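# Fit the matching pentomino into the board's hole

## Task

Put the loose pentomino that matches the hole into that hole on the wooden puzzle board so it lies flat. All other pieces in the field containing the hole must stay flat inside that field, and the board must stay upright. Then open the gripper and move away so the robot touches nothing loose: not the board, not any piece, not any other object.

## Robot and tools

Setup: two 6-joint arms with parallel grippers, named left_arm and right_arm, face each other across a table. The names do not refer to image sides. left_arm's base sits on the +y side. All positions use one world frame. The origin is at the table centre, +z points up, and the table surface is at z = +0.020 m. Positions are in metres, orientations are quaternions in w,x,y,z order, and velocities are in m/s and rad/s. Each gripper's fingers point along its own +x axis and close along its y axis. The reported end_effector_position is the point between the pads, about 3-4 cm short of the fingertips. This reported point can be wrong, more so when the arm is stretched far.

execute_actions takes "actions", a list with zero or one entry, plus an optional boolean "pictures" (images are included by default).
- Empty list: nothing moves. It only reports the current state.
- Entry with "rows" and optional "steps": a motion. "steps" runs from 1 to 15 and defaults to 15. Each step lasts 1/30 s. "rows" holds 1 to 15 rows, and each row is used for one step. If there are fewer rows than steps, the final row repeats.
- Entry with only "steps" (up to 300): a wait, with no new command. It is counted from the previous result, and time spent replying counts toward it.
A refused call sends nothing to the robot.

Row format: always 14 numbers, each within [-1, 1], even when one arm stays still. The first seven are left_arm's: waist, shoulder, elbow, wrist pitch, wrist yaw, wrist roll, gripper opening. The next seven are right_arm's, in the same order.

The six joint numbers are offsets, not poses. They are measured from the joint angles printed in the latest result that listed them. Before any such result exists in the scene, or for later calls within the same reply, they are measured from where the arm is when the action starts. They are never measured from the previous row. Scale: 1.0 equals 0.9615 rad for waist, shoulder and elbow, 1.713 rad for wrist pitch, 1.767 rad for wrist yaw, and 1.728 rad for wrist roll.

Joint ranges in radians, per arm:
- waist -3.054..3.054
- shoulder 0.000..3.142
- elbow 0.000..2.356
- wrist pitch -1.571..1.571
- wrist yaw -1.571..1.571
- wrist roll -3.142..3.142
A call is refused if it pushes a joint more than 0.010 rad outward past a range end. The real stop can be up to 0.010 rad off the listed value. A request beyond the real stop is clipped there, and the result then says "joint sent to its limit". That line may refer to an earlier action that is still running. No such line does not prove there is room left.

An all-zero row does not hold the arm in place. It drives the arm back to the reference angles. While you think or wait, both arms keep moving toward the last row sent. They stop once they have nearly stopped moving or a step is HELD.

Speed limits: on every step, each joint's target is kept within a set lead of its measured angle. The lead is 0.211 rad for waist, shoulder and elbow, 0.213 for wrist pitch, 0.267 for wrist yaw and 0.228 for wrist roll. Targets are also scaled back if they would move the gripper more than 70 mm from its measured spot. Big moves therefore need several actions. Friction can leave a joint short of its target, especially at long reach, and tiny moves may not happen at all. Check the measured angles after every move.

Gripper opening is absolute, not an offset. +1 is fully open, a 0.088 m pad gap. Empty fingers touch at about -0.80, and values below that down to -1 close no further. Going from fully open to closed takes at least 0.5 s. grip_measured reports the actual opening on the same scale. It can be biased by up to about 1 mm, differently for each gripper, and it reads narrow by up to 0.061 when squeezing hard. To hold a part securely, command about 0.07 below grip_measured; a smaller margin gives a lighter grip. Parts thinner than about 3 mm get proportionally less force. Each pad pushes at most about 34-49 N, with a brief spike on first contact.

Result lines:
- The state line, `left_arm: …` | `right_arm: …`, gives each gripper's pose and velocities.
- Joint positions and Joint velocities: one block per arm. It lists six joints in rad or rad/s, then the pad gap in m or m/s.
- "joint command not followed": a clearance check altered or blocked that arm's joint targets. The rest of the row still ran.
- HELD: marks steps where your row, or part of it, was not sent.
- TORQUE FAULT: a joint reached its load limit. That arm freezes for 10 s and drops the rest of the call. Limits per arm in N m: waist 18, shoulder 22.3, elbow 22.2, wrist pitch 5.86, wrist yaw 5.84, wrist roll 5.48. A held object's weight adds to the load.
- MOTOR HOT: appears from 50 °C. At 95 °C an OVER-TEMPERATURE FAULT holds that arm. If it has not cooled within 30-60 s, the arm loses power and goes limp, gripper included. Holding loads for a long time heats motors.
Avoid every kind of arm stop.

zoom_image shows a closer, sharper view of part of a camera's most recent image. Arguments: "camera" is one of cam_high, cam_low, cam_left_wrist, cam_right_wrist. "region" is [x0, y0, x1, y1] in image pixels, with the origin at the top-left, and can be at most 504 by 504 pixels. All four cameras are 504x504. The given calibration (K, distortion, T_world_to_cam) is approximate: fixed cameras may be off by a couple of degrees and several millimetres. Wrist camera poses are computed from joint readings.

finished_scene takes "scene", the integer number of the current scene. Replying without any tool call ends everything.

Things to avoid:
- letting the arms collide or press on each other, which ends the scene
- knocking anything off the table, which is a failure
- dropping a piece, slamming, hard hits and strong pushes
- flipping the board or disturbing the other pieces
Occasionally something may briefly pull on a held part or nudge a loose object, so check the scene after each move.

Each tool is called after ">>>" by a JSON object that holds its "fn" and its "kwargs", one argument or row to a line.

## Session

>>> {"fn": "execute_actions", "kwargs": {
  "actions": []
}}

Scene clock: 0.00 s of 3950.00 s.
left_arm: end_effector_position=(+0.0464, +0.2479, +0.4111) grip_measured=+1.000 end_effector_quat_wxyz=(+0.662, -0.017, -0.010, -0.749) end_effector_velocity=(+0.000, +0.001, -0.004) end_effector_angular_velocity=(+0.016, -0.009, +0.005) | right_arm: end_effector_position=(-0.2825, -0.0108, +0.4172) grip_measured=+1.000 end_effector_quat_wxyz=(+0.281, -0.223, +0.166, +0.919) end_effector_velocity=(+0.003, +0.000, -0.001) end_effector_angular_velocity=(-0.014, +0.004, -0.005)
Joint positions: left_arm=[-0.006  0.85   0.644  0.245 -0.003 -0.008  0.088] | right_arm=[ 0.638  1.983  2.252 -0.87  -0.479 -0.098  0.088]
Joint velocities: left_arm=[-0.002 -0.007 -0.002 -0.022 -0.007  0.007  0.   ] | right_arm=[-0.007 -0.002 -0.002 -0.007 -0.007  0.007  0.   ]
Motor temperatures (°C, as the motors report them): left_arm=[24 22 24 25 24 22] | right_arm=[22 26 24 23 24 24]
Heat: left arm: hottest wrist pitch 25 °C (+0.0 °C/min); right arm: hottest shoulder 26 °C (+0.0 °C/min).
camera_calibration (this result's frames):
cam_right_wrist: T_world_to_cam=[[0.561677, 0.797329, -0.220876, 0.27455], [0.548822, -0.558837, -0.621688, 0.443192], [-0.619124, 0.227966, -0.751477, 0.218507], [0, 0, 0, 1]] pos_world=[-0.262159, -0.0210469, 0.500372]

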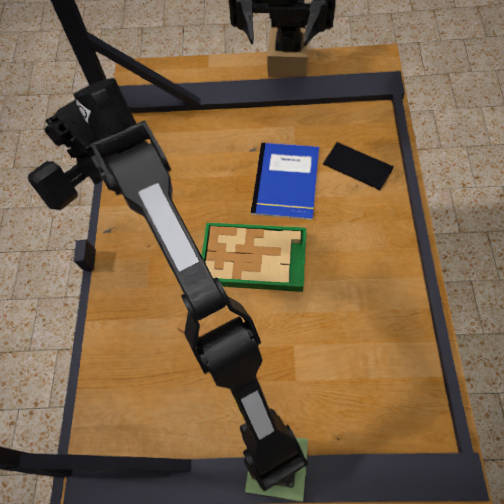

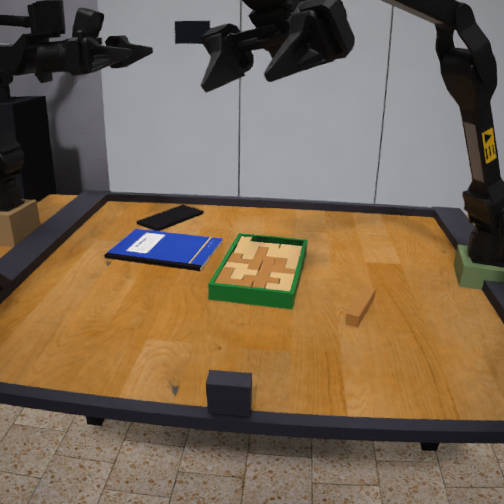

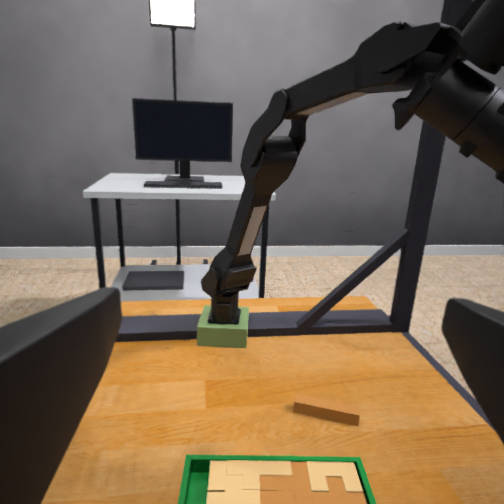

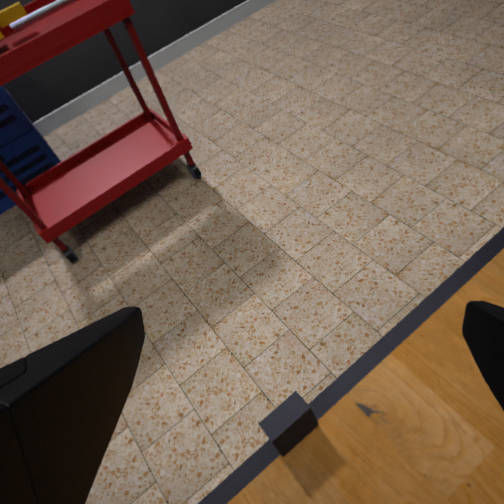

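>>> {"fn": "execute_actions", "kwargs": {
  "actions": [
    {"rows":[[0,0,0,0,0,0,1,-1,-0.3,-0.9,-0.15,0.27,0.05,1]]}
  ],
  "pictures": false
}}

>>> {"fn": "execute_actions", "kwargs": {
  "actions": [
    {"steps":20}
  ]
}}

>>> {"fn": "zoom_image", "kwargs": {
  "camera": "cam_high",
  "region": [150, 215, 320, 375]
}}

>>> {"fn": "zoom_image", "kwargs": {
  "camera": "cam_low",
  "region": [200, 220, 390, 340]
}}

Scene clock: 1.03 s of 3950.00 s.
left_arm: end_effector_position=(+0.0464, +0.2479, +0.4111) grip_measured=+1.000 end_effector_quat_wxyz=(+0.662, -0.017, -0.010, -0.749) end_effector_velocity=(+0.000, +0.000, -0.004) end_effector_angular_velocity=(+0.013, +0.006, +0.005) | right_arm: end_effector_position=(-0.0372, -0.0135, +0.3452) grip_measured=+1.000 end_effector_quat_wxyz=(+0.572, -0.331, +0.312, +0.683) end_effector_velocity=(+0.468, -0.071, -0.266) end_effector_angular_velocity=(-0.813, -0.353, -1.198)
Joint positions: left_arm=[-0.006  0.85   0.644  0.245 -0.003 -0.008  0.088] | right_arm=[ 0.255  1.737  1.884 -1.092 -0.077 -0.025  0.088]
Joint velocities: left_arm=[-0.002 -0.002 -0.007 -0.007 -0.007 -0.007  0.   ] | right_arm=[-0.95  -0.168 -0.867 -0.139  0.374  0.037  0.   ]
Motor temperatures (°C, as the motors report them): left_arm=[24 22 24 25 24 22] | right_arm=[22 26 24 23 24 24]
Heat: left arm: hottest wrist pitch 25 °C (+0.0 °C/min); right arm: hottest shoulder 26 °C (+0.0 °C/min).
Steps of this call (steps 1 to 16: nothing new was sent; steps 17 to 31: all 15 steps of this action). Readings (joint positions):
17: left_arm=[-0.006 0.850 0.644 0.245 -0.003 -0.008] | right_arm=[0.635 1.975 2.242 -0.872 -0.467 -0.094]
18: left_arm=[-0.006 0.850 0.644 0.245 -0.003 -0.008] | right_arm=[0.623 1.956 2.217 -0.908 -0.434 -0.084]
20: left_arm=[-0.006 0.850 0.644 0.245 -0.003 -0.008] | right_arm=[0.578 1.915 2.166 -0.960 -0.368 -0.067]
24: left_arm=[-0.006 0.850 0.644 0.245 -0.003 -0.008] | right_arm=[0.464 1.829 2.069 -1.030 -0.232 -0.045]
31: the state above

Scene clock: 1.70 s of 3950.00 s.
left_arm: end_effector_position=(+0.0464, +0.2479, +0.4111) grip_measured=+1.000 end_effector_quat_wxyz=(+0.662, -0.017, -0.010, -0.749) end_effector_velocity=(-0.001, +0.001, +0.001) end_effector_angular_velocity=(-0.006, +0.008, -0.000) | right_arm: end_effector_position=(+0.1689, -0.1369, +0.1945) grip_measured=+1.000 end_effector_quat_wxyz=(+0.643, -0.344, +0.560, +0.393) end_effector_velocity=(-0.005, -0.012, +0.011) end_effector_angular_velocity=(+0.036, -0.010, -0.014)
Joint positions: left_arm=[-0.006  0.85   0.644  0.245 -0.003 -0.008  0.088] | right_arm=[-0.318  1.71   1.402 -1.127 -0.    -0.013  0.088]
Joint velocities: left_arm=[-0.007 -0.002 -0.002  0.007 -0.007 -0.007  0.   ] | right_arm=[-0.007 -0.081 -0.051  0.007 -0.007  0.007  0.   ]
Motor temperatures (°C, as the motors report them): left_arm=[24 22 24 25 24 22] | right_arm=[22 26 24 23 24 24]
Heat: left arm: hottest wrist pitch 25 °C (+0.0 °C/min); right arm: hottest shoulder 26 °C (+0.0 °C/min).
Steps of this call (steps 1 to 20: the robot went on to your last target). Readings (joint positions):
1: left_arm=[-0.006 0.850 0.644 0.245 -0.003 -0.008] | right_arm=[0.223 1.733 1.854 -1.096 -0.066 -0.023]
2: left_arm=[-0.006 0.850 0.644 0.245 -0.003 -0.008] | right_arm=[0.191 1.729 1.825 -1.100 -0.056 -0.022]
4: left_arm=[-0.006 0.850 0.644 0.245 -0.003 -0.008] | right_arm=[0.126 1.725 1.764 -1.107 -0.041 -0.020]
8: left_arm=[-0.006 0.850 0.644 0.245 -0.003 -0.008] | right_arm=[-0.008 1.721 1.637 -1.115 -0.022 -0.017]
20: the state above
camera_calibration (this result's frames):
cam_right_wrist: T_world_to_cam=[[0.882619, -0.467591, -0.0483996, -0.188522], [-0.448286, -0.868201, 0.21276, -0.0496822], [-0.141505, -0.166089, -0.975905, 0.268375], [0, 0, 0, 1]] pos_world=[0.182098, -0.0867112, 0.263355]

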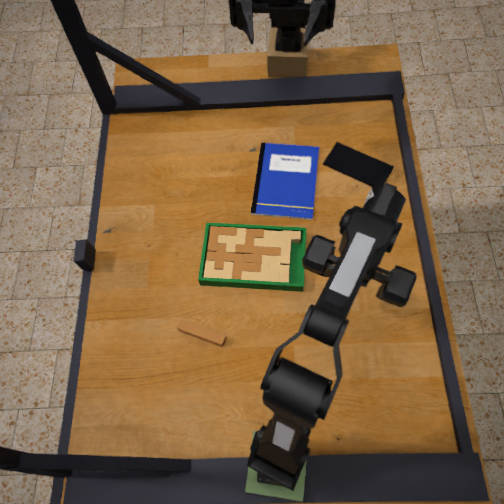

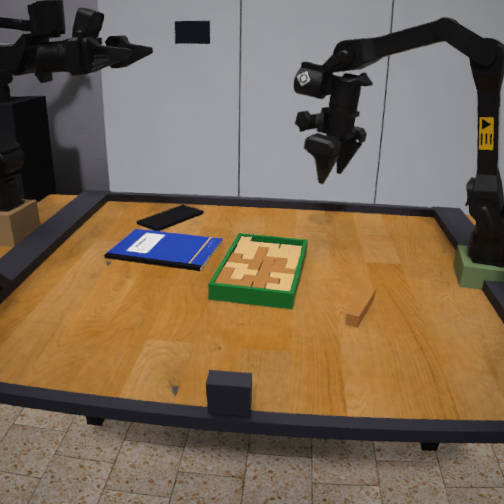

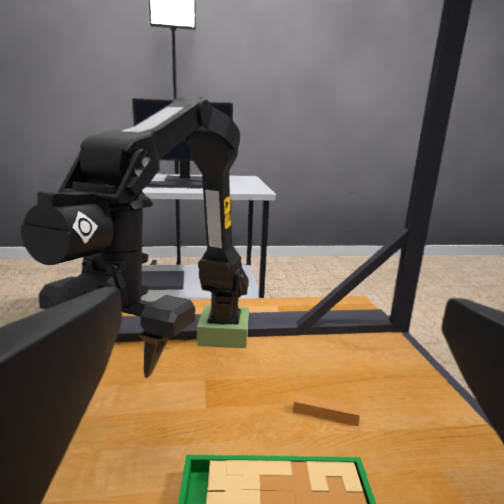

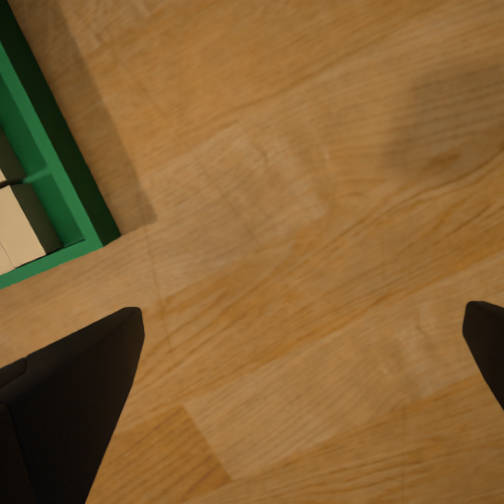

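Region (150, 215, 320, 375) of cam_high's 504x504 image, scaled by 2.965, with more detail than that image has; it fills the top 474 rows of this view, and the rest is white.

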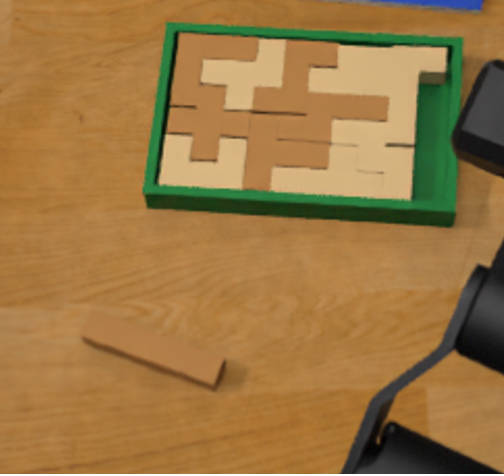

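Region (200, 220, 390, 340) of cam_low's 504x504 image, scaled by 2.653, with more detail than that image has; it fills the top 318 rows of this view, and the rest is white.

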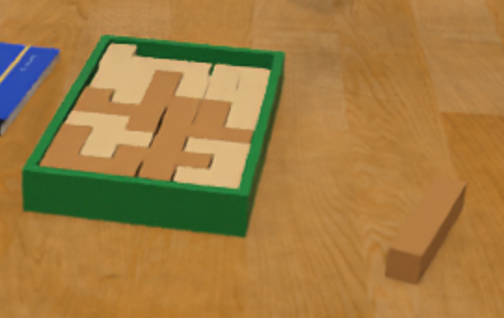

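>>> {"fn": "execute_actions", "kwargs": {
  "actions": [
    {"rows":[[0,0,0,0,0,0,1,1,0,0,0,0,-0.39,0.3],[0,0,0,0,0,0,1,1,0,0,0,0,-0.39,0.3],[0,0,0,0,0,0,1,1,0,0,0,0,-0.39,0.3],[0,0,0,0,0,0,1,1,0,0,0,0,-0.39,0.3],[0,0,0,0,0,0,1,1,0,0,0,0,-0.39,0.3],[0,0,0,0,0,0,1,1,0,0,0,0,-0.39,0.3],[0,0,0,0,0,0,1,1,0,0,0,0,-0.39,0.3],[0,0,0,0,0,0,1,1,0,0,0,0,-0.39,0.3],[0,0,0,0,0,0,1,1,0,-0.1,0.03,0,-0.39,0.3],[0,0,0,0,0,0,1,1,0,-0.1,0.03,0,-0.39,0.3],[0,0,0,0,0,0,1,1,0.005,-0.23,0.055,0,-0.39,0.3]]}
  ],
  "pictures": false
}}

>>> {"fn": "execute_actions", "kwargs": {
  "actions": [
    {"steps":18}
  ]
}}

Scene clock: 4.37 s of 3950.00 s.
left_arm: end_effector_position=(+0.0464, +0.2479, +0.4111) grip_measured=+1.000 end_effector_quat_wxyz=(+0.662, -0.017, -0.010, -0.749) end_effector_velocity=(+0.002, +0.000, -0.002) end_effector_angular_velocity=(+0.008, +0.007, +0.009) | right_arm: end_effector_position=(-0.0501, -0.1296, +0.1537) grip_measured=+0.309 end_effector_quat_wxyz=(+0.266, -0.651, +0.237, +0.670) end_effector_velocity=(-0.424, -0.220, -0.170) end_effector_angular_velocity=(-0.469, -0.105, +1.841)
Joint positions: left_arm=[-0.006  0.85   0.644  0.245 -0.003 -0.008  0.088] | right_arm=[ 0.365  1.707  1.242 -1.058 -0.001 -0.646  0.054]
Joint velocities: left_arm=[ 0.002 -0.002 -0.002 -0.007 -0.007 -0.007  0.   ] | right_arm=[ 1.468  0.037 -0.628  0.183 -0.007 -0.374 -0.004]
Motor temperatures (°C, as the motors report them): left_arm=[24 22 25 25 24 22] | right_arm=[22 27 25 23 24 24]
Heat: left arm: hottest elbow 25 °C (+0.0 °C/min); right arm: hottest shoulder 27 °C (+0.0 °C/min).
From where the robot then was, a joint's target lay farther than a number of 1.0 reaches, so one or more steps of this call were cut to that.
Steps of this call (steps 1 to 30: the robot went on to your last target; steps 31 to 65: nothing new was sent; steps 66 to 80: all 15 steps of this action). Readings (joint positions):
66: left_arm=[-0.006 0.850 0.644 0.245 -0.003 -0.008] | right_arm=[-0.312 1.704 1.397 -1.127 0.008 -0.044]
67: left_arm=[-0.006 0.850 0.644 0.245 -0.003 -0.008] | right_arm=[-0.277 1.704 1.397 -1.127 0.013 -0.104]
69: left_arm=[-0.006 0.850 0.644 0.245 -0.003 -0.008] | right_arm=[-0.174 1.704 1.397 -1.126 0.003 -0.214]
73: left_arm=[-0.006 0.850 0.644 0.245 -0.003 -0.008] | right_arm=[0.040 1.704 1.398 -1.126 0.001 -0.438]
80: the state above

Scene clock: 4.97 s of 3950.00 s.
left_arm: end_effector_position=(+0.0464, +0.2479, +0.4111) grip_measured=+1.000 end_effector_quat_wxyz=(+0.662, -0.017, -0.010, -0.749) end_effector_velocity=(+0.000, +0.000, -0.002) end_effector_angular_velocity=(+0.010, +0.021, +0.004) | right_arm: end_effector_position=(-0.1270, -0.1662, +0.1407) grip_measured=+0.302 end_effector_quat_wxyz=(+0.150, -0.687, +0.140, +0.697) end_effector_velocity=(-0.002, -0.004, +0.000) end_effector_angular_velocity=(-0.010, +0.003, +0.029)
Joint positions: left_arm=[-0.006  0.85   0.644  0.245 -0.003 -0.008  0.088] | right_arm=[ 0.64   1.708  1.191 -1.034 -0.003 -0.685  0.054]
Joint velocities: left_arm=[-0.002 -0.002 -0.002 -0.007 -0.007 -0.022  0.   ] | right_arm=[ 0.007 -0.002 -0.002 -0.007 -0.007 -0.022  0.   ]
Motor temperatures (°C, as the motors report them): left_arm=[24 22 25 25 24 22] | right_arm=[22 27 25 23 24 24]
Heat: left arm: hottest elbow 25 °C (+0.0 °C/min); right arm: hottest shoulder 27 °C (+0.0 °C/min).
Steps of this call (steps 1 to 18: the robot went on to your last target). Readings (joint positions):
1: left_arm=[-0.006 0.850 0.644 0.245 -0.003 -0.008] | right_arm=[0.416 1.708 1.225 -1.051 -0.001 -0.657]
2: left_arm=[-0.006 0.850 0.644 0.245 -0.003 -0.008] | right_arm=[0.468 1.708 1.213 -1.045 -0.001 -0.665]
4: left_arm=[-0.006 0.850 0.644 0.245 -0.003 -0.008] | right_arm=[0.562 1.708 1.203 -1.039 -0.003 -0.675]
8: left_arm=[-0.006 0.850 0.644 0.245 -0.003 -0.008] | right_arm=[0.631 1.708 1.194 -1.036 -0.005 -0.683]
18: the state above
camera_calibration (this result's frames):
cam_right_wrist: T_world_to_cam=[[0.420636, 0.906441, -0.0378217, 0.22451], [0.862353, -0.386532, 0.327016, 0.0340531], [0.281801, -0.17017, -0.944262, 0.217818], [0, 0, 0, 1]] pos_world=[-0.185184, -0.153276, 0.203032]

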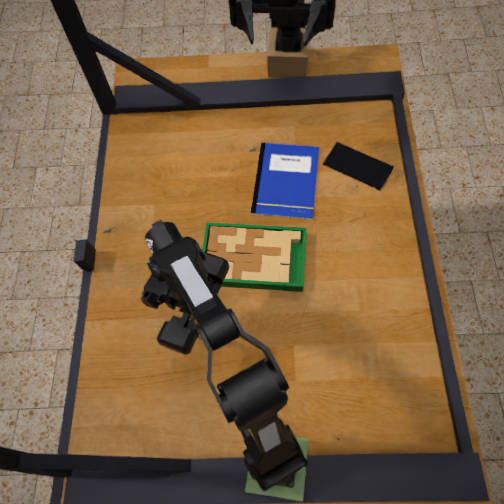

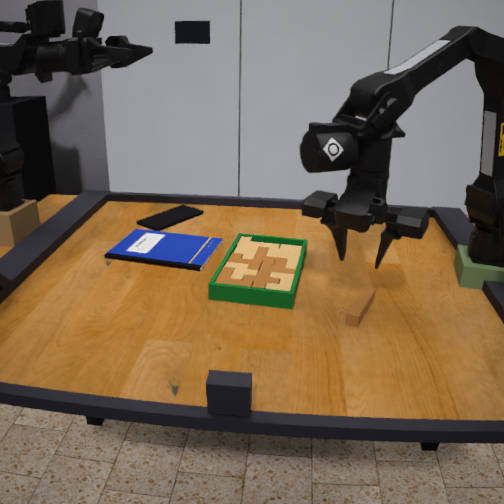

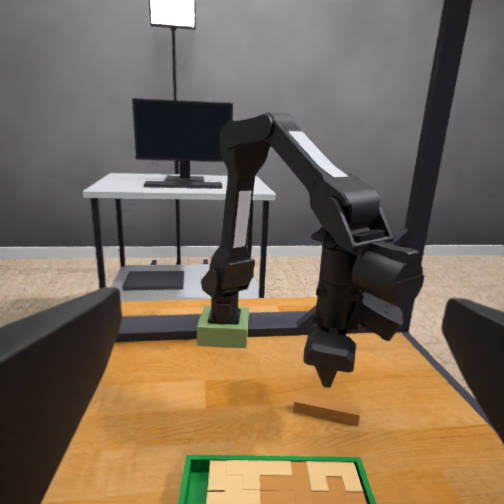

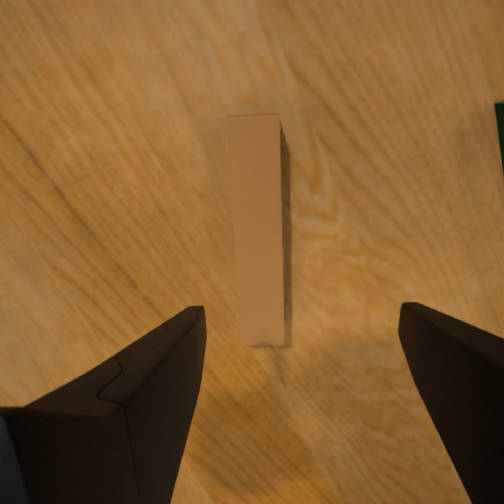

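>>> {"fn": "execute_actions", "kwargs": {
  "actions": [
    {"rows":[[0,0,0,0,0,0,1,0.075,0.062,-0.094,0.079,0,0.012,0.1]]}
  ]
}}

Scene clock: 6.67 s of 3950.00 s.
left_arm: end_effector_position=(+0.0464, +0.2479, +0.4111) grip_measured=+1.000 end_effector_quat_wxyz=(+0.662, -0.017, -0.010, -0.749) end_effector_velocity=(+0.000, +0.000, -0.002) end_effector_angular_velocity=(+0.008, +0.007, +0.005) | right_arm: end_effector_position=(-0.1464, -0.1741, +0.1085) grip_measured=+0.104 end_effector_quat_wxyz=(+0.134, -0.689, +0.121, +0.702) end_effector_velocity=(-0.001, +0.001, +0.000) end_effector_angular_velocity=(+0.003, +0.010, +0.005)
Joint positions: left_arm=[-0.006  0.85   0.644  0.245 -0.003 -0.008  0.088] | right_arm=[ 0.709  1.755  1.11  -0.902 -0.002 -0.667  0.044]
Joint velocities: left_arm=[-0.002 -0.002 -0.002 -0.007 -0.007 -0.007  0.   ] | right_arm=[-0.002 -0.002 -0.002  0.007 -0.007 -0.007 -0.001]
Motor temperatures (°C, as the motors report them): left_arm=[24 22 25 26 24 22] | right_arm=[22 27 25 23 24 24]
Heat: left arm: hottest wrist pitch 26 °C (+9.0 °C/min); right arm: hottest shoulder 27 °C (+9.0 °C/min).
Steps of this call (steps 1 to 15: the robot went on to your last target; steps 16 to 36: nothing new was sent; steps 37 to 51: all 15 steps of this action). Readings (joint positions):
37: left_arm=[-0.006 0.850 0.644 0.245 -0.003 -0.008] | right_arm=[0.644 1.711 1.181 -1.015 -0.000 -0.684]
38: left_arm=[-0.006 0.850 0.644 0.245 -0.003 -0.008] | right_arm=[0.657 1.713 1.165 -0.976 0.001 -0.679]
40: left_arm=[-0.006 0.850 0.644 0.245 -0.003 -0.008] | right_arm=[0.687 1.733 1.140 -0.940 -0.001 -0.674]
44: left_arm=[-0.006 0.850 0.644 0.245 -0.003 -0.008] | right_arm=[0.708 1.755 1.112 -0.913 -0.002 -0.669]
51: the state above
camera_calibration (this result's frames):
cam_right_wrist: T_world_to_cam=[[0.374051, 0.926773, -0.0343085, 0.234919], [0.881613, -0.343856, 0.323299, 0.068918], [0.287828, -0.151177, -0.945675, 0.195871], [0, 0, 0, 1]] pos_world=[-0.205008, -0.164407, 0.171009]

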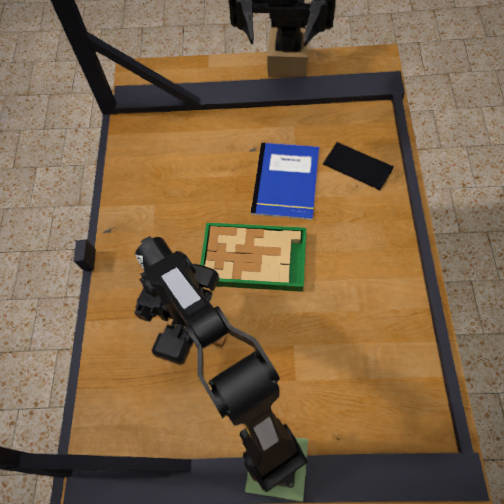

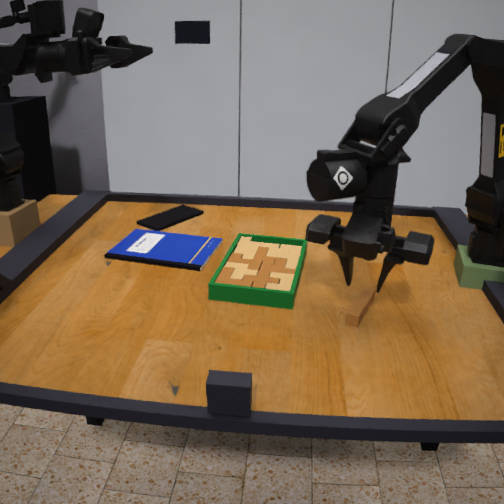

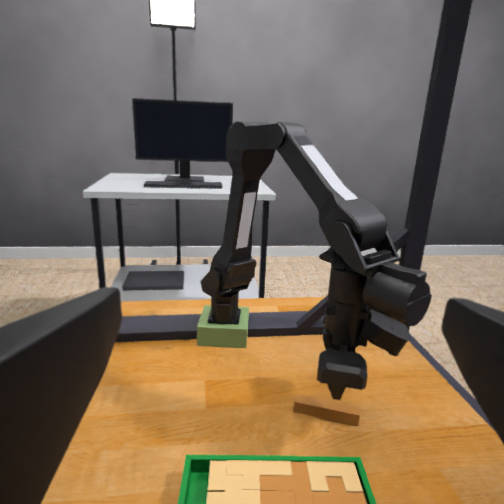

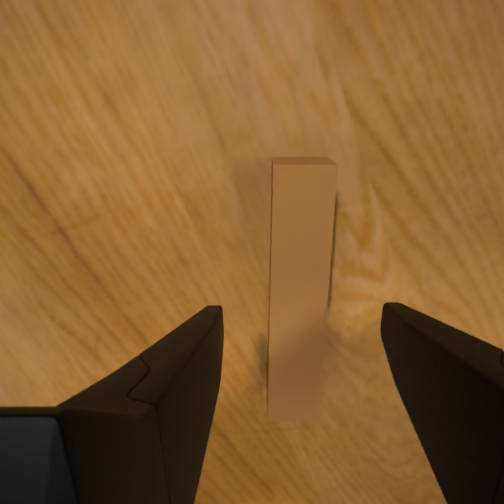

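>>> {"fn": "execute_actions", "kwargs": {
  "actions": [
    {"rows":[[0,0,0,0,0,0,1,0,0.04,-0.04,0.04,0,0.012,0.1],[0,0,0,0,0,0,1,0,0.04,-0.04,0.04,0,0.012,0.1],[0,0,0,0,0,0,1,0,0.084,-0.085,0.084,0,0.012,0.1]]}
  ]
}}

>>> {"fn": "zoom_image", "kwargs": {
  "camera": "cam_low",
  "region": [310, 250, 410, 340]
}}

Scene clock: 8.33 s of 3950.00 s.
left_arm: end_effector_position=(+0.0464, +0.2479, +0.4111) grip_measured=+1.000 end_effector_quat_wxyz=(+0.662, -0.017, -0.010, -0.749) end_effector_velocity=(-0.002, +0.001, -0.004) end_effector_angular_velocity=(+0.013, +0.005, -0.010) | right_arm: end_effector_position=(-0.1471, -0.1733, +0.0733) grip_measured=+0.102 end_effector_quat_wxyz=(+0.140, -0.688, +0.128, +0.701) end_effector_velocity=(+0.001, -0.003, +0.000) end_effector_angular_velocity=(-0.010, +0.002, +0.005)
Joint positions: left_arm=[-0.006  0.85   0.644  0.245 -0.003 -0.008  0.088] | right_arm=[ 0.71   1.821  1.037 -0.762 -0.002 -0.649  0.044]
Joint velocities: left_arm=[-0.002 -0.002 -0.007 -0.007  0.007 -0.007  0.   ] | right_arm=[-0.002 -0.007 -0.007 -0.007 -0.007 -0.007 -0.   ]
Motor temperatures (°C, as the motors report them): left_arm=[24 22 25 26 24 22] | right_arm=[22 27 25 23 24 24]
Heat: left arm: hottest wrist pitch 26 °C (+7.2 °C/min); right arm: hottest shoulder 27 °C (+7.2 °C/min).
Steps of this call (steps 1 to 15: the robot went on to your last target; steps 16 to 35: nothing new was sent; steps 36 to 50: all 15 steps of this action). Readings (joint positions):
36: left_arm=[-0.006 0.850 0.644 0.245 -0.003 -0.008] | right_arm=[0.710 1.756 1.107 -0.893 -0.002 -0.664]
37: left_arm=[-0.006 0.850 0.644 0.245 -0.003 -0.008] | right_arm=[0.710 1.758 1.101 -0.874 -0.002 -0.660]
39: left_arm=[-0.006 0.850 0.644 0.245 -0.003 -0.008] | right_arm=[0.710 1.776 1.080 -0.822 -0.002 -0.654]
43: left_arm=[-0.006 0.850 0.644 0.245 -0.003 -0.008] | right_arm=[0.710 1.817 1.043 -0.781 -0.002 -0.650]
50: the state above
camera_calibration (this result's frames):
cam_right_wrist: T_world_to_cam=[[0.390238, 0.92006, -0.0346962, 0.234489], [0.875564, -0.359182, 0.323072, 0.0777179], [0.284783, -0.156454, -0.945738, 0.161582], [0, 0, 0, 1]] pos_world=[-0.205569, -0.162549, 0.135842]

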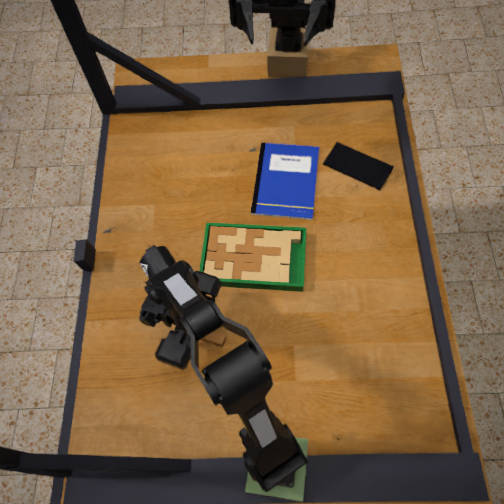

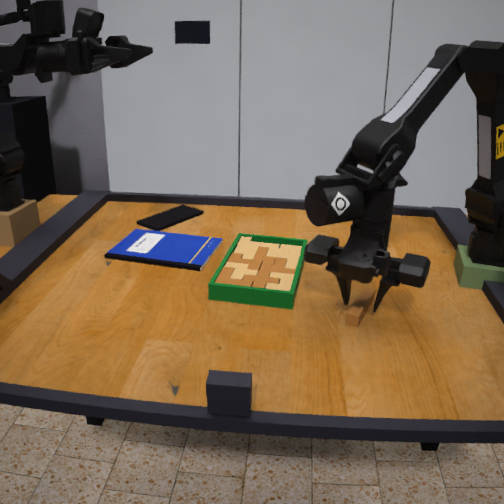

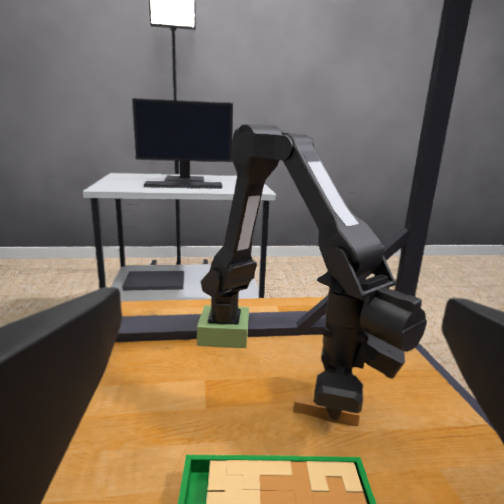

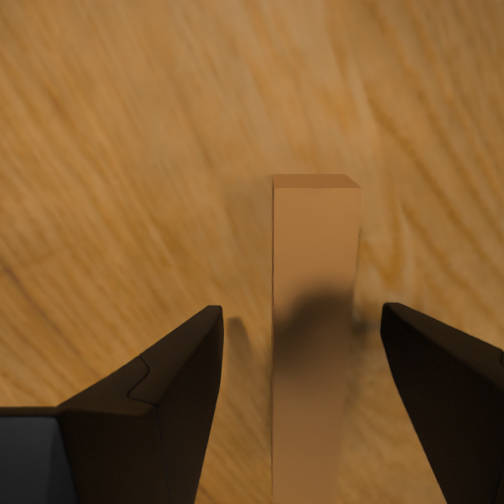

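Region (310, 250, 410, 340) of cam_low's 504x504 image, scaled by 5.040, with more detail than that image has; it fills the top 454 rows of this view, and the rest is white.

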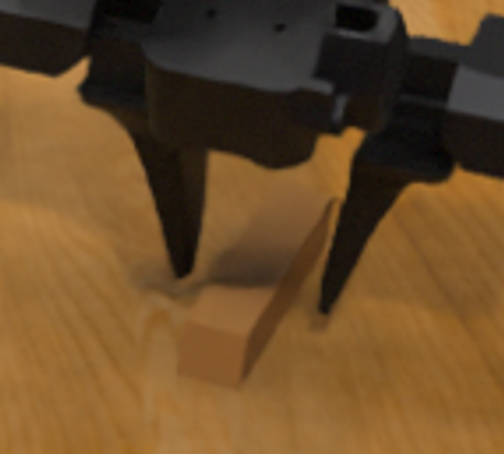

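>>> {"fn": "execute_actions", "kwargs": {
  "actions": [
    {"rows":[[0,0,0,0,0,0,1,0,-0.036,0.031,-0.027,0,0,0.0]],"steps":12}
  ]
}}

Scene clock: 9.70 s of 3950.00 s.
left_arm: end_effector_position=(+0.0464, +0.2479, +0.4111) grip_measured=+1.000 end_effector_quat_wxyz=(+0.662, -0.017, -0.010, -0.749) end_effector_velocity=(+0.002, -0.001, -0.001) end_effector_angular_velocity=(+0.010, +0.022, +0.019) | right_arm: end_effector_position=(-0.1478, -0.1721, +0.0859) grip_measured=+0.005 end_effector_quat_wxyz=(+0.141, -0.686, +0.126, +0.702) end_effector_velocity=(+0.003, -0.002, +0.003) end_effector_angular_velocity=(-0.014, -0.001, +0.015)
Joint positions: left_arm=[-0.006  0.85   0.644  0.245 -0.003 -0.008  0.088] | right_arm=[ 0.71   1.796  1.062 -0.805 -0.002 -0.649  0.039]
Joint velocities: left_arm=[-0.002  0.002  0.002 -0.007 -0.022 -0.022  0.   ] | right_arm=[-0.007 -0.007  0.002 -0.022 -0.007 -0.022 -0.001]
Motor temperatures (°C, as the motors report them): left_arm=[24 22 26 26 24 22] | right_arm=[22 27 25 23 24 24]
Heat: left arm: hottest elbow 26 °C (+6.2 °C/min); right arm: hottest shoulder 27 °C (+6.2 °C/min).
Steps of this call (steps 1 to 15: the robot went on to your last target; steps 16 to 29: nothing new was sent; steps 30 to 41: all 12 steps of this action). Readings (joint positions):
30: left_arm=[-0.006 0.850 0.644 0.245 -0.003 -0.008] | right_arm=[0.710 1.821 1.038 -0.764 -0.002 -0.649]
31: left_arm=[-0.006 0.850 0.644 0.245 -0.003 -0.008] | right_arm=[0.710 1.820 1.043 -0.777 -0.002 -0.649]
33: left_arm=[-0.006 0.850 0.644 0.245 -0.003 -0.008] | right_arm=[0.710 1.812 1.049 -0.792 -0.002 -0.649]
37: left_arm=[-0.006 0.850 0.644 0.245 -0.003 -0.008] | right_arm=[0.710 1.798 1.060 -0.801 -0.002 -0.649]
41: the state above
camera_calibration (this result's frames):
cam_right_wrist: T_world_to_cam=[[0.390122, 0.920252, -0.0306656, 0.233835], [0.876699, -0.361067, 0.31785, 0.074937], [0.28143, -0.150885, -0.947645, 0.174442], [0, 0, 0, 1]] pos_world=[-0.206014, -0.161809, 0.148661]

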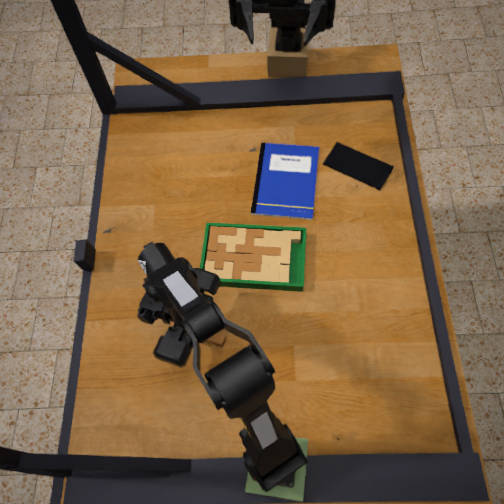

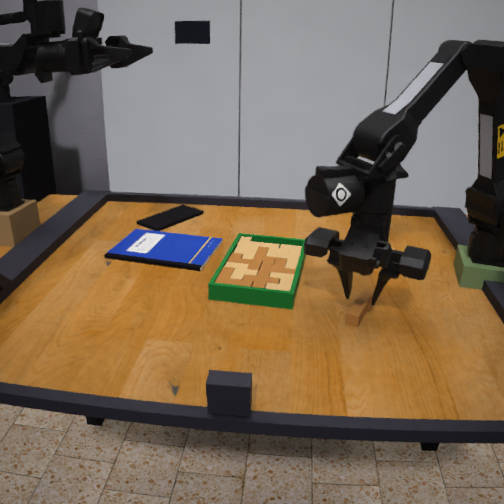

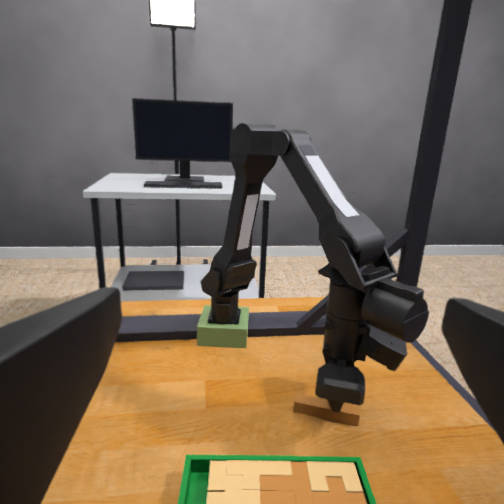

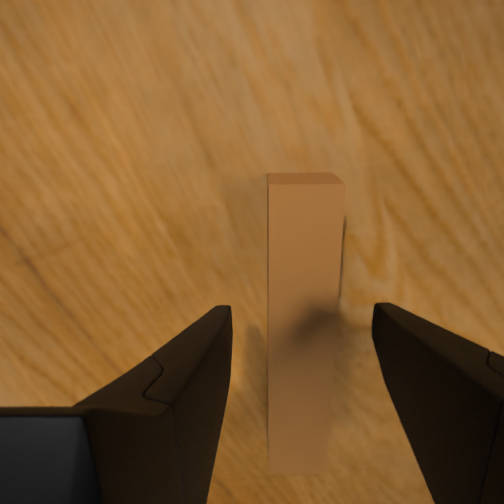

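>>> {"fn": "execute_actions", "kwargs": {
  "actions": [
    {"rows":[[0,0,0,0,0,0,1,0,0,0,0,0,0,-0.52]]}
  ]
}}

>>> {"fn": "zoom_image", "kwargs": {
  "camera": "cam_low",
  "region": [310, 250, 410, 340]
}}

Scene clock: 10.67 s of 3950.00 s.
left_arm: end_effector_position=(+0.0464, +0.2479, +0.4111) grip_measured=+1.000 end_effector_quat_wxyz=(+0.662, -0.017, -0.010, -0.749) end_effector_velocity=(+0.000, -0.000, +0.002) end_effector_angular_velocity=(-0.006, +0.008, +0.005) | right_arm: end_effector_position=(-0.1477, -0.1724, +0.0859) grip_measured=-0.513 end_effector_quat_wxyz=(+0.141, -0.687, +0.126, +0.702) end_effector_velocity=(+0.001, +0.002, +0.000) end_effector_angular_velocity=(+0.010, -0.003, +0.005)
Joint positions: left_arm=[-0.006  0.85   0.644  0.245 -0.003 -0.008  0.088] | right_arm=[ 0.71   1.796  1.062 -0.806 -0.002 -0.649  0.014]
Joint velocities: left_arm=[-0.002  0.002  0.002  0.007 -0.007 -0.007  0.   ] | right_arm=[-0.002 -0.002 -0.002  0.007  0.007 -0.007 -0.002]
Motor temperatures (°C, as the motors report them): left_arm=[24 22 26 26 24 22] | right_arm=[22 27 25 23 24 24]
Heat: left arm: hottest elbow 26 °C (+5.6 °C/min); right arm: hottest shoulder 27 °C (+5.6 °C/min).
Steps of this call (steps 1 to 14: the robot went on to your last target; steps 15 to 29: all 15 steps of this action). Readings (joint positions):
15: left_arm=[-0.006 0.850 0.644 0.245 -0.003 -0.008] | right_arm=[0.710 1.796 1.062 -0.806 -0.002 -0.649]
16: left_arm=[-0.006 0.850 0.644 0.245 -0.003 -0.008] | right_arm=[0.710 1.796 1.062 -0.806 -0.002 -0.649]
18: left_arm=[-0.006 0.850 0.644 0.245 -0.003 -0.008] | right_arm=[0.710 1.796 1.062 -0.806 -0.002 -0.649]
22: left_arm=[-0.006 0.850 0.644 0.245 -0.003 -0.008] | right_arm=[0.710 1.796 1.062 -0.806 -0.002 -0.649]
29: the state above
camera_calibration (this result's frames):
cam_right_wrist: T_world_to_cam=[[0.39014, 0.920222, -0.0313375, 0.234036], [0.876512, -0.360755, 0.318721, 0.0747005], [0.281989, -0.151814, -0.94733, 0.174262], [0, 0, 0, 1]] pos_world=[-0.205923, -0.161961, 0.148609]

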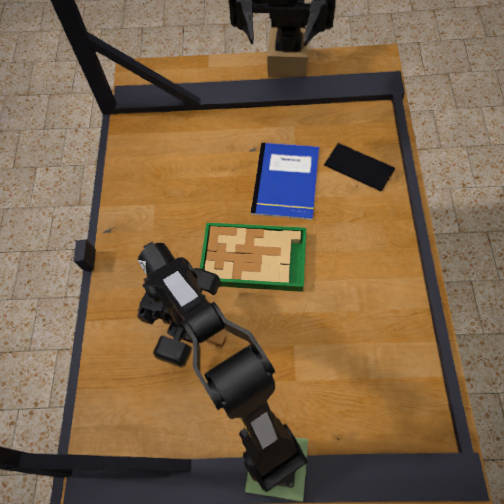

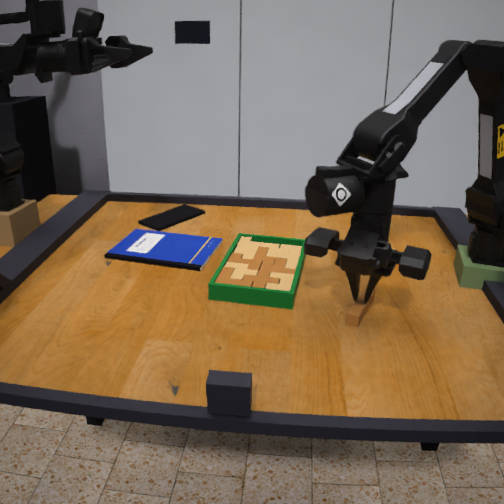

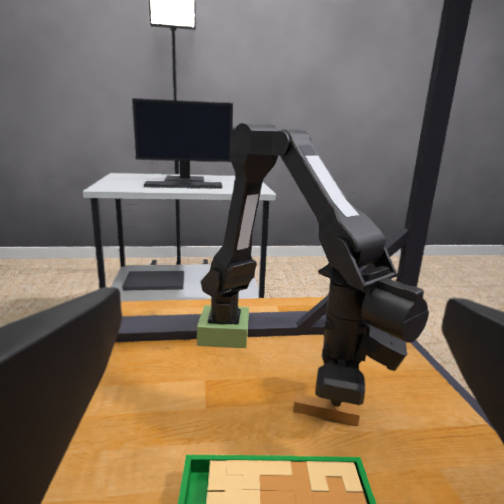

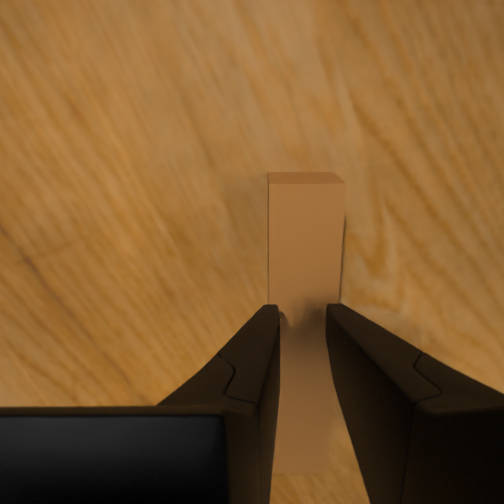

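Region (310, 250, 410, 340) of cam_low's 504x504 image, scaled by 5.040, with more detail than that image has; it fills the top 454 rows of this view, and the rest is white.

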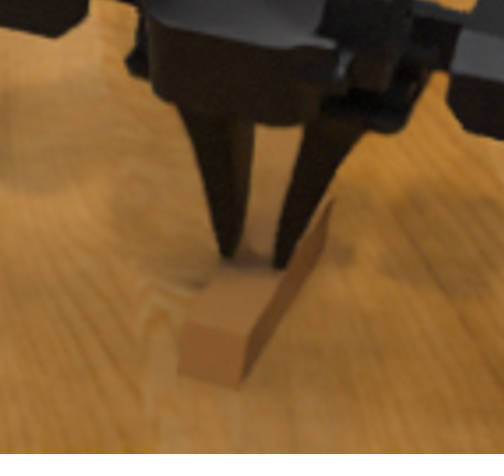

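>>> {"fn": "execute_actions", "kwargs": {
  "actions": [
    {"rows":[[0,0,0,0,0,0,1,0,0,0,0,0,0,0.0],[0,0,0,0,0,0,1,0,0,0,0,0,0,0.0],[0,0,0,0,0,0,1,0,0,0,0,0,0,0.0],[0,0,0,0,0,0,1,0,0,0,0,0,0,0.0],[0,0,0,0,0,0,1,0,0,0,0,0,0,0.0],[0,0,0,0,0,0,1,0,0,0,0,0,0,0.0],[0,0,0,0,0,0,1,0,0,0,0,0,0,0.0],[0,0,0,0,0,0,1,0,0.03,-0.026,0.021,0,0,0.0]]}
  ]
}}

>>> {"fn": "zoom_image", "kwargs": {
  "camera": "cam_low",
  "region": [310, 250, 410, 340]
}}

Scene clock: 11.77 s of 3950.00 s.
left_arm: end_effector_position=(+0.0464, +0.2479, +0.4111) grip_measured=+1.000 end_effector_quat_wxyz=(+0.662, -0.017, -0.010, -0.749) end_effector_velocity=(+0.001, +0.001, +0.000) end_effector_angular_velocity=(-0.008, -0.006, +0.005) | right_arm: end_effector_position=(-0.1480, -0.1718, +0.0792) grip_measured=-0.007 end_effector_quat_wxyz=(+0.142, -0.686, +0.125, +0.703) end_effector_velocity=(+0.003, -0.006, -0.014) end_effector_angular_velocity=(-0.031, -0.010, -0.010)
Joint positions: left_arm=[-0.006  0.85   0.644  0.245 -0.003 -0.008  0.088] | right_arm=[ 0.71   1.808  1.047 -0.775 -0.002 -0.649  0.039]
Joint velocities: left_arm=[-0.002 -0.007 -0.007  0.007 -0.007  0.007  0.   ] | right_arm=[-0.002  0.027 -0.027  0.022 -0.007  0.007  0.003]
Motor temperatures (°C, as the motors report them): left_arm=[24 22 26 26 24 22] | right_arm=[22 27 25 23 24 24]
Heat: left arm: hottest elbow 26 °C (+5.1 °C/min); right arm: hottest shoulder 27 °C (+5.1 °C/min).
Steps of this call (steps 1 to 15: the robot went on to your last target; steps 16 to 18: nothing new was sent; steps 19 to 33: all 15 steps of this action). Readings (joint positions):
19: left_arm=[-0.006 0.850 0.644 0.245 -0.003 -0.008] | right_arm=[0.710 1.796 1.062 -0.806 -0.002 -0.649]
20: left_arm=[-0.006 0.850 0.644 0.245 -0.003 -0.008] | right_arm=[0.710 1.796 1.062 -0.806 -0.002 -0.649]
22: left_arm=[-0.006 0.850 0.644 0.245 -0.003 -0.008] | right_arm=[0.710 1.796 1.062 -0.806 -0.002 -0.649]
26: left_arm=[-0.006 0.850 0.644 0.245 -0.003 -0.008] | right_arm=[0.710 1.796 1.061 -0.803 -0.002 -0.649]
33: the state above
camera_calibration (this result's frames):
cam_right_wrist: T_world_to_cam=[[0.390081, 0.920321, -0.0290978, 0.233278], [0.877136, -0.361792, 0.315815, 0.0774666], [0.280124, -0.148716, -0.948374, 0.168449], [0, 0, 0, 1]] pos_world=[-0.206133, -0.161613, 0.142075]

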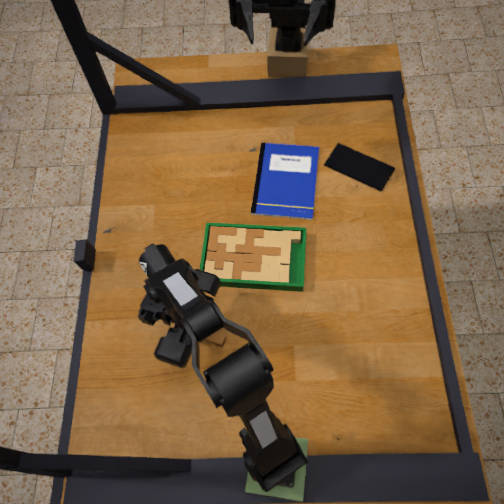

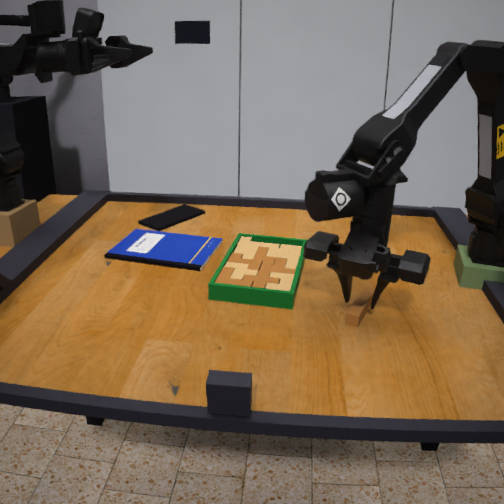

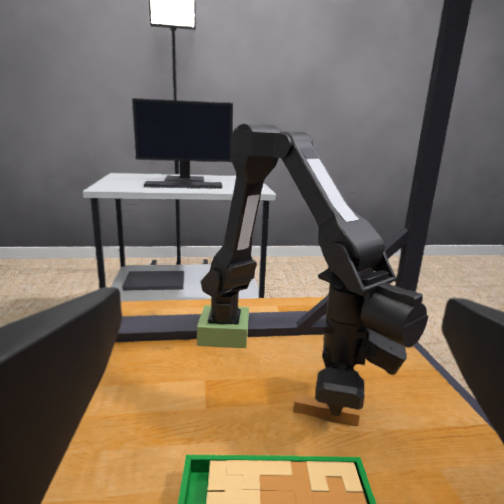

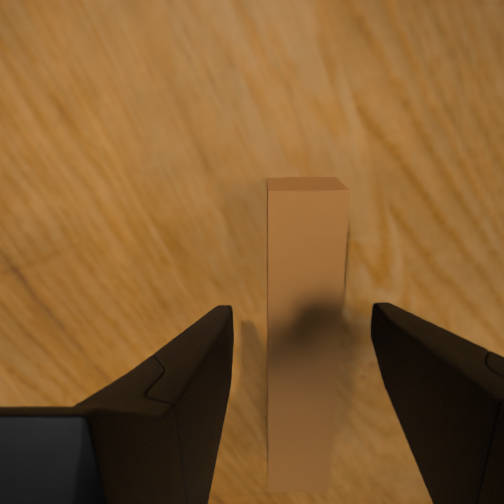

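Region (310, 250, 410, 340) of cam_low's 504x504 image, scaled by 5.040, with more detail than that image has; it fills the top 454 rows of this view, and the rest is white.

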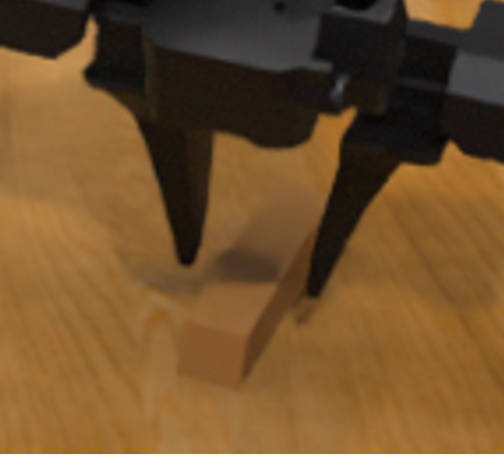

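>>> {"fn": "execute_actions", "kwargs": {
  "actions": [
    {"rows":[[0,0,0,0,0,0,1,0,0.018,0,0.004,0,0,0],[0,0,0,0,0,0,1,0,0.018,0,0.004,0,0,0],[0,0,0,0,0,0,1,0,0.018,0,0.004,0,0,0],[0,0,0,0,0,0,1,0,0.018,0,0.004,0,0,-0.52]]}
  ]
}}

Scene clock: 12.73 s of 3950.00 s.
left_arm: end_effector_position=(+0.0464, +0.2479, +0.4111) grip_measured=+1.000 end_effector_quat_wxyz=(+0.662, -0.017, -0.010, -0.749) end_effector_velocity=(-0.002, -0.000, +0.002) end_effector_angular_velocity=(-0.008, -0.007, -0.009) | right_arm: end_effector_position=(-0.1489, -0.1703, +0.0790) grip_measured=-0.503 end_effector_quat_wxyz=(+0.144, -0.684, +0.123, +0.704) end_effector_velocity=(-0.025, +0.049, +0.016) end_effector_angular_velocity=(+0.190, +0.106, -0.000)
Joint positions: left_arm=[-0.006  0.85   0.644  0.245 -0.003 -0.008  0.088] | right_arm=[ 0.71   1.81   1.048 -0.769 -0.002 -0.649  0.014]
Joint velocities: left_arm=[-0.002  0.002  0.002  0.007  0.007  0.007  0.   ] | right_arm=[-0.007 -0.002  0.061  0.154  0.007 -0.007 -0.007]
Motor temperatures (°C, as the motors report them): left_arm=[24 22 26 26 24 22] | right_arm=[22 27 25 23 24 24]
Heat: left arm: hottest elbow 26 °C (+4.7 °C/min); right arm: hottest shoulder 27 °C (+4.7 °C/min).
Steps of this call (steps 1 to 14: the robot went on to your last target; steps 15 to 29: all 15 steps of this action). Readings (joint positions):
15: left_arm=[-0.006 0.850 0.644 0.245 -0.003 -0.008] | right_arm=[0.710 1.809 1.046 -0.771 -0.002 -0.649]
16: left_arm=[-0.006 0.850 0.644 0.245 -0.003 -0.008] | right_arm=[0.710 1.810 1.046 -0.771 -0.002 -0.649]
18: left_arm=[-0.006 0.850 0.644 0.245 -0.003 -0.008] | right_arm=[0.710 1.810 1.046 -0.770 -0.002 -0.649]
22: left_arm=[-0.006 0.850 0.644 0.245 -0.003 -0.008] | right_arm=[0.710 1.810 1.046 -0.770 -0.002 -0.649]
29: the state above
camera_calibration (this result's frames):
cam_right_wrist: T_world_to_cam=[[0.389995, 0.920463, -0.0255134, 0.231961], [0.878123, -0.363431, 0.311156, 0.0791022], [0.277135, -0.143753, -0.950016, 0.169316], [0, 0, 0, 1]] pos_world=[-0.206849, -0.160424, 0.142158]

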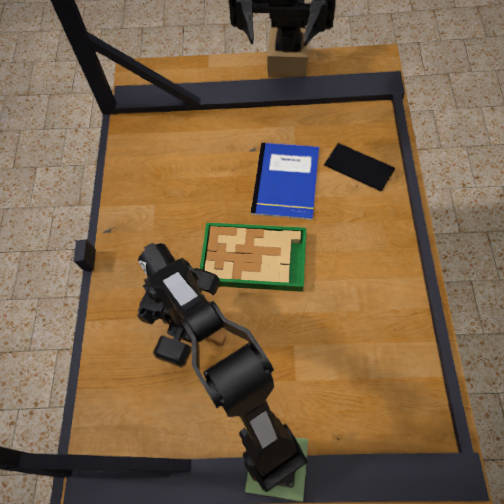

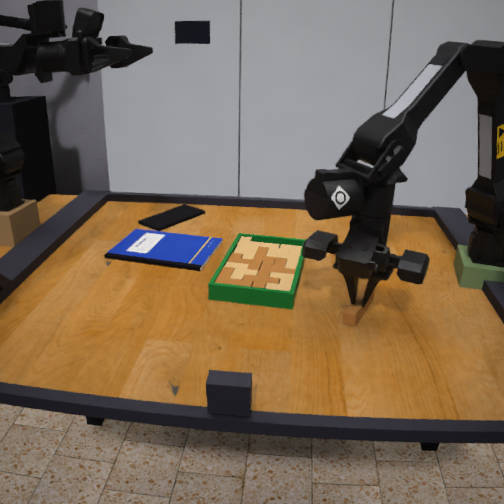

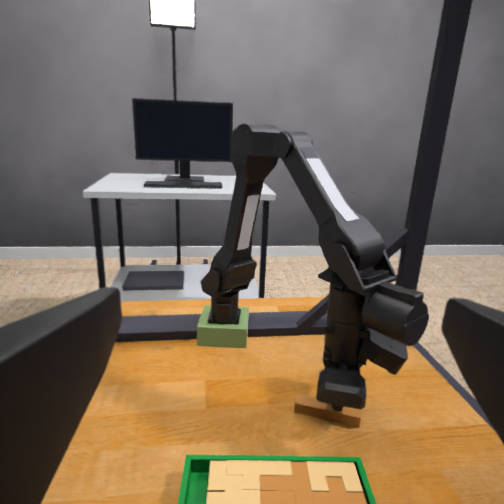

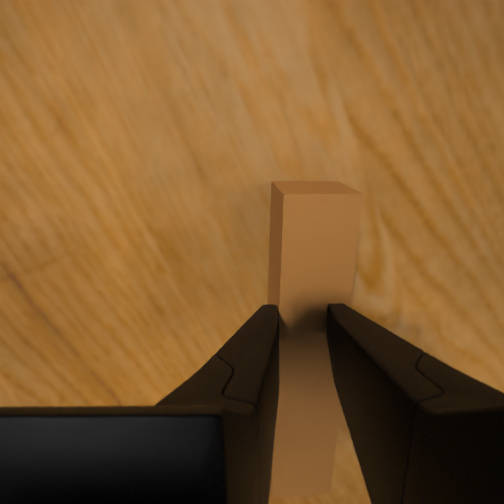

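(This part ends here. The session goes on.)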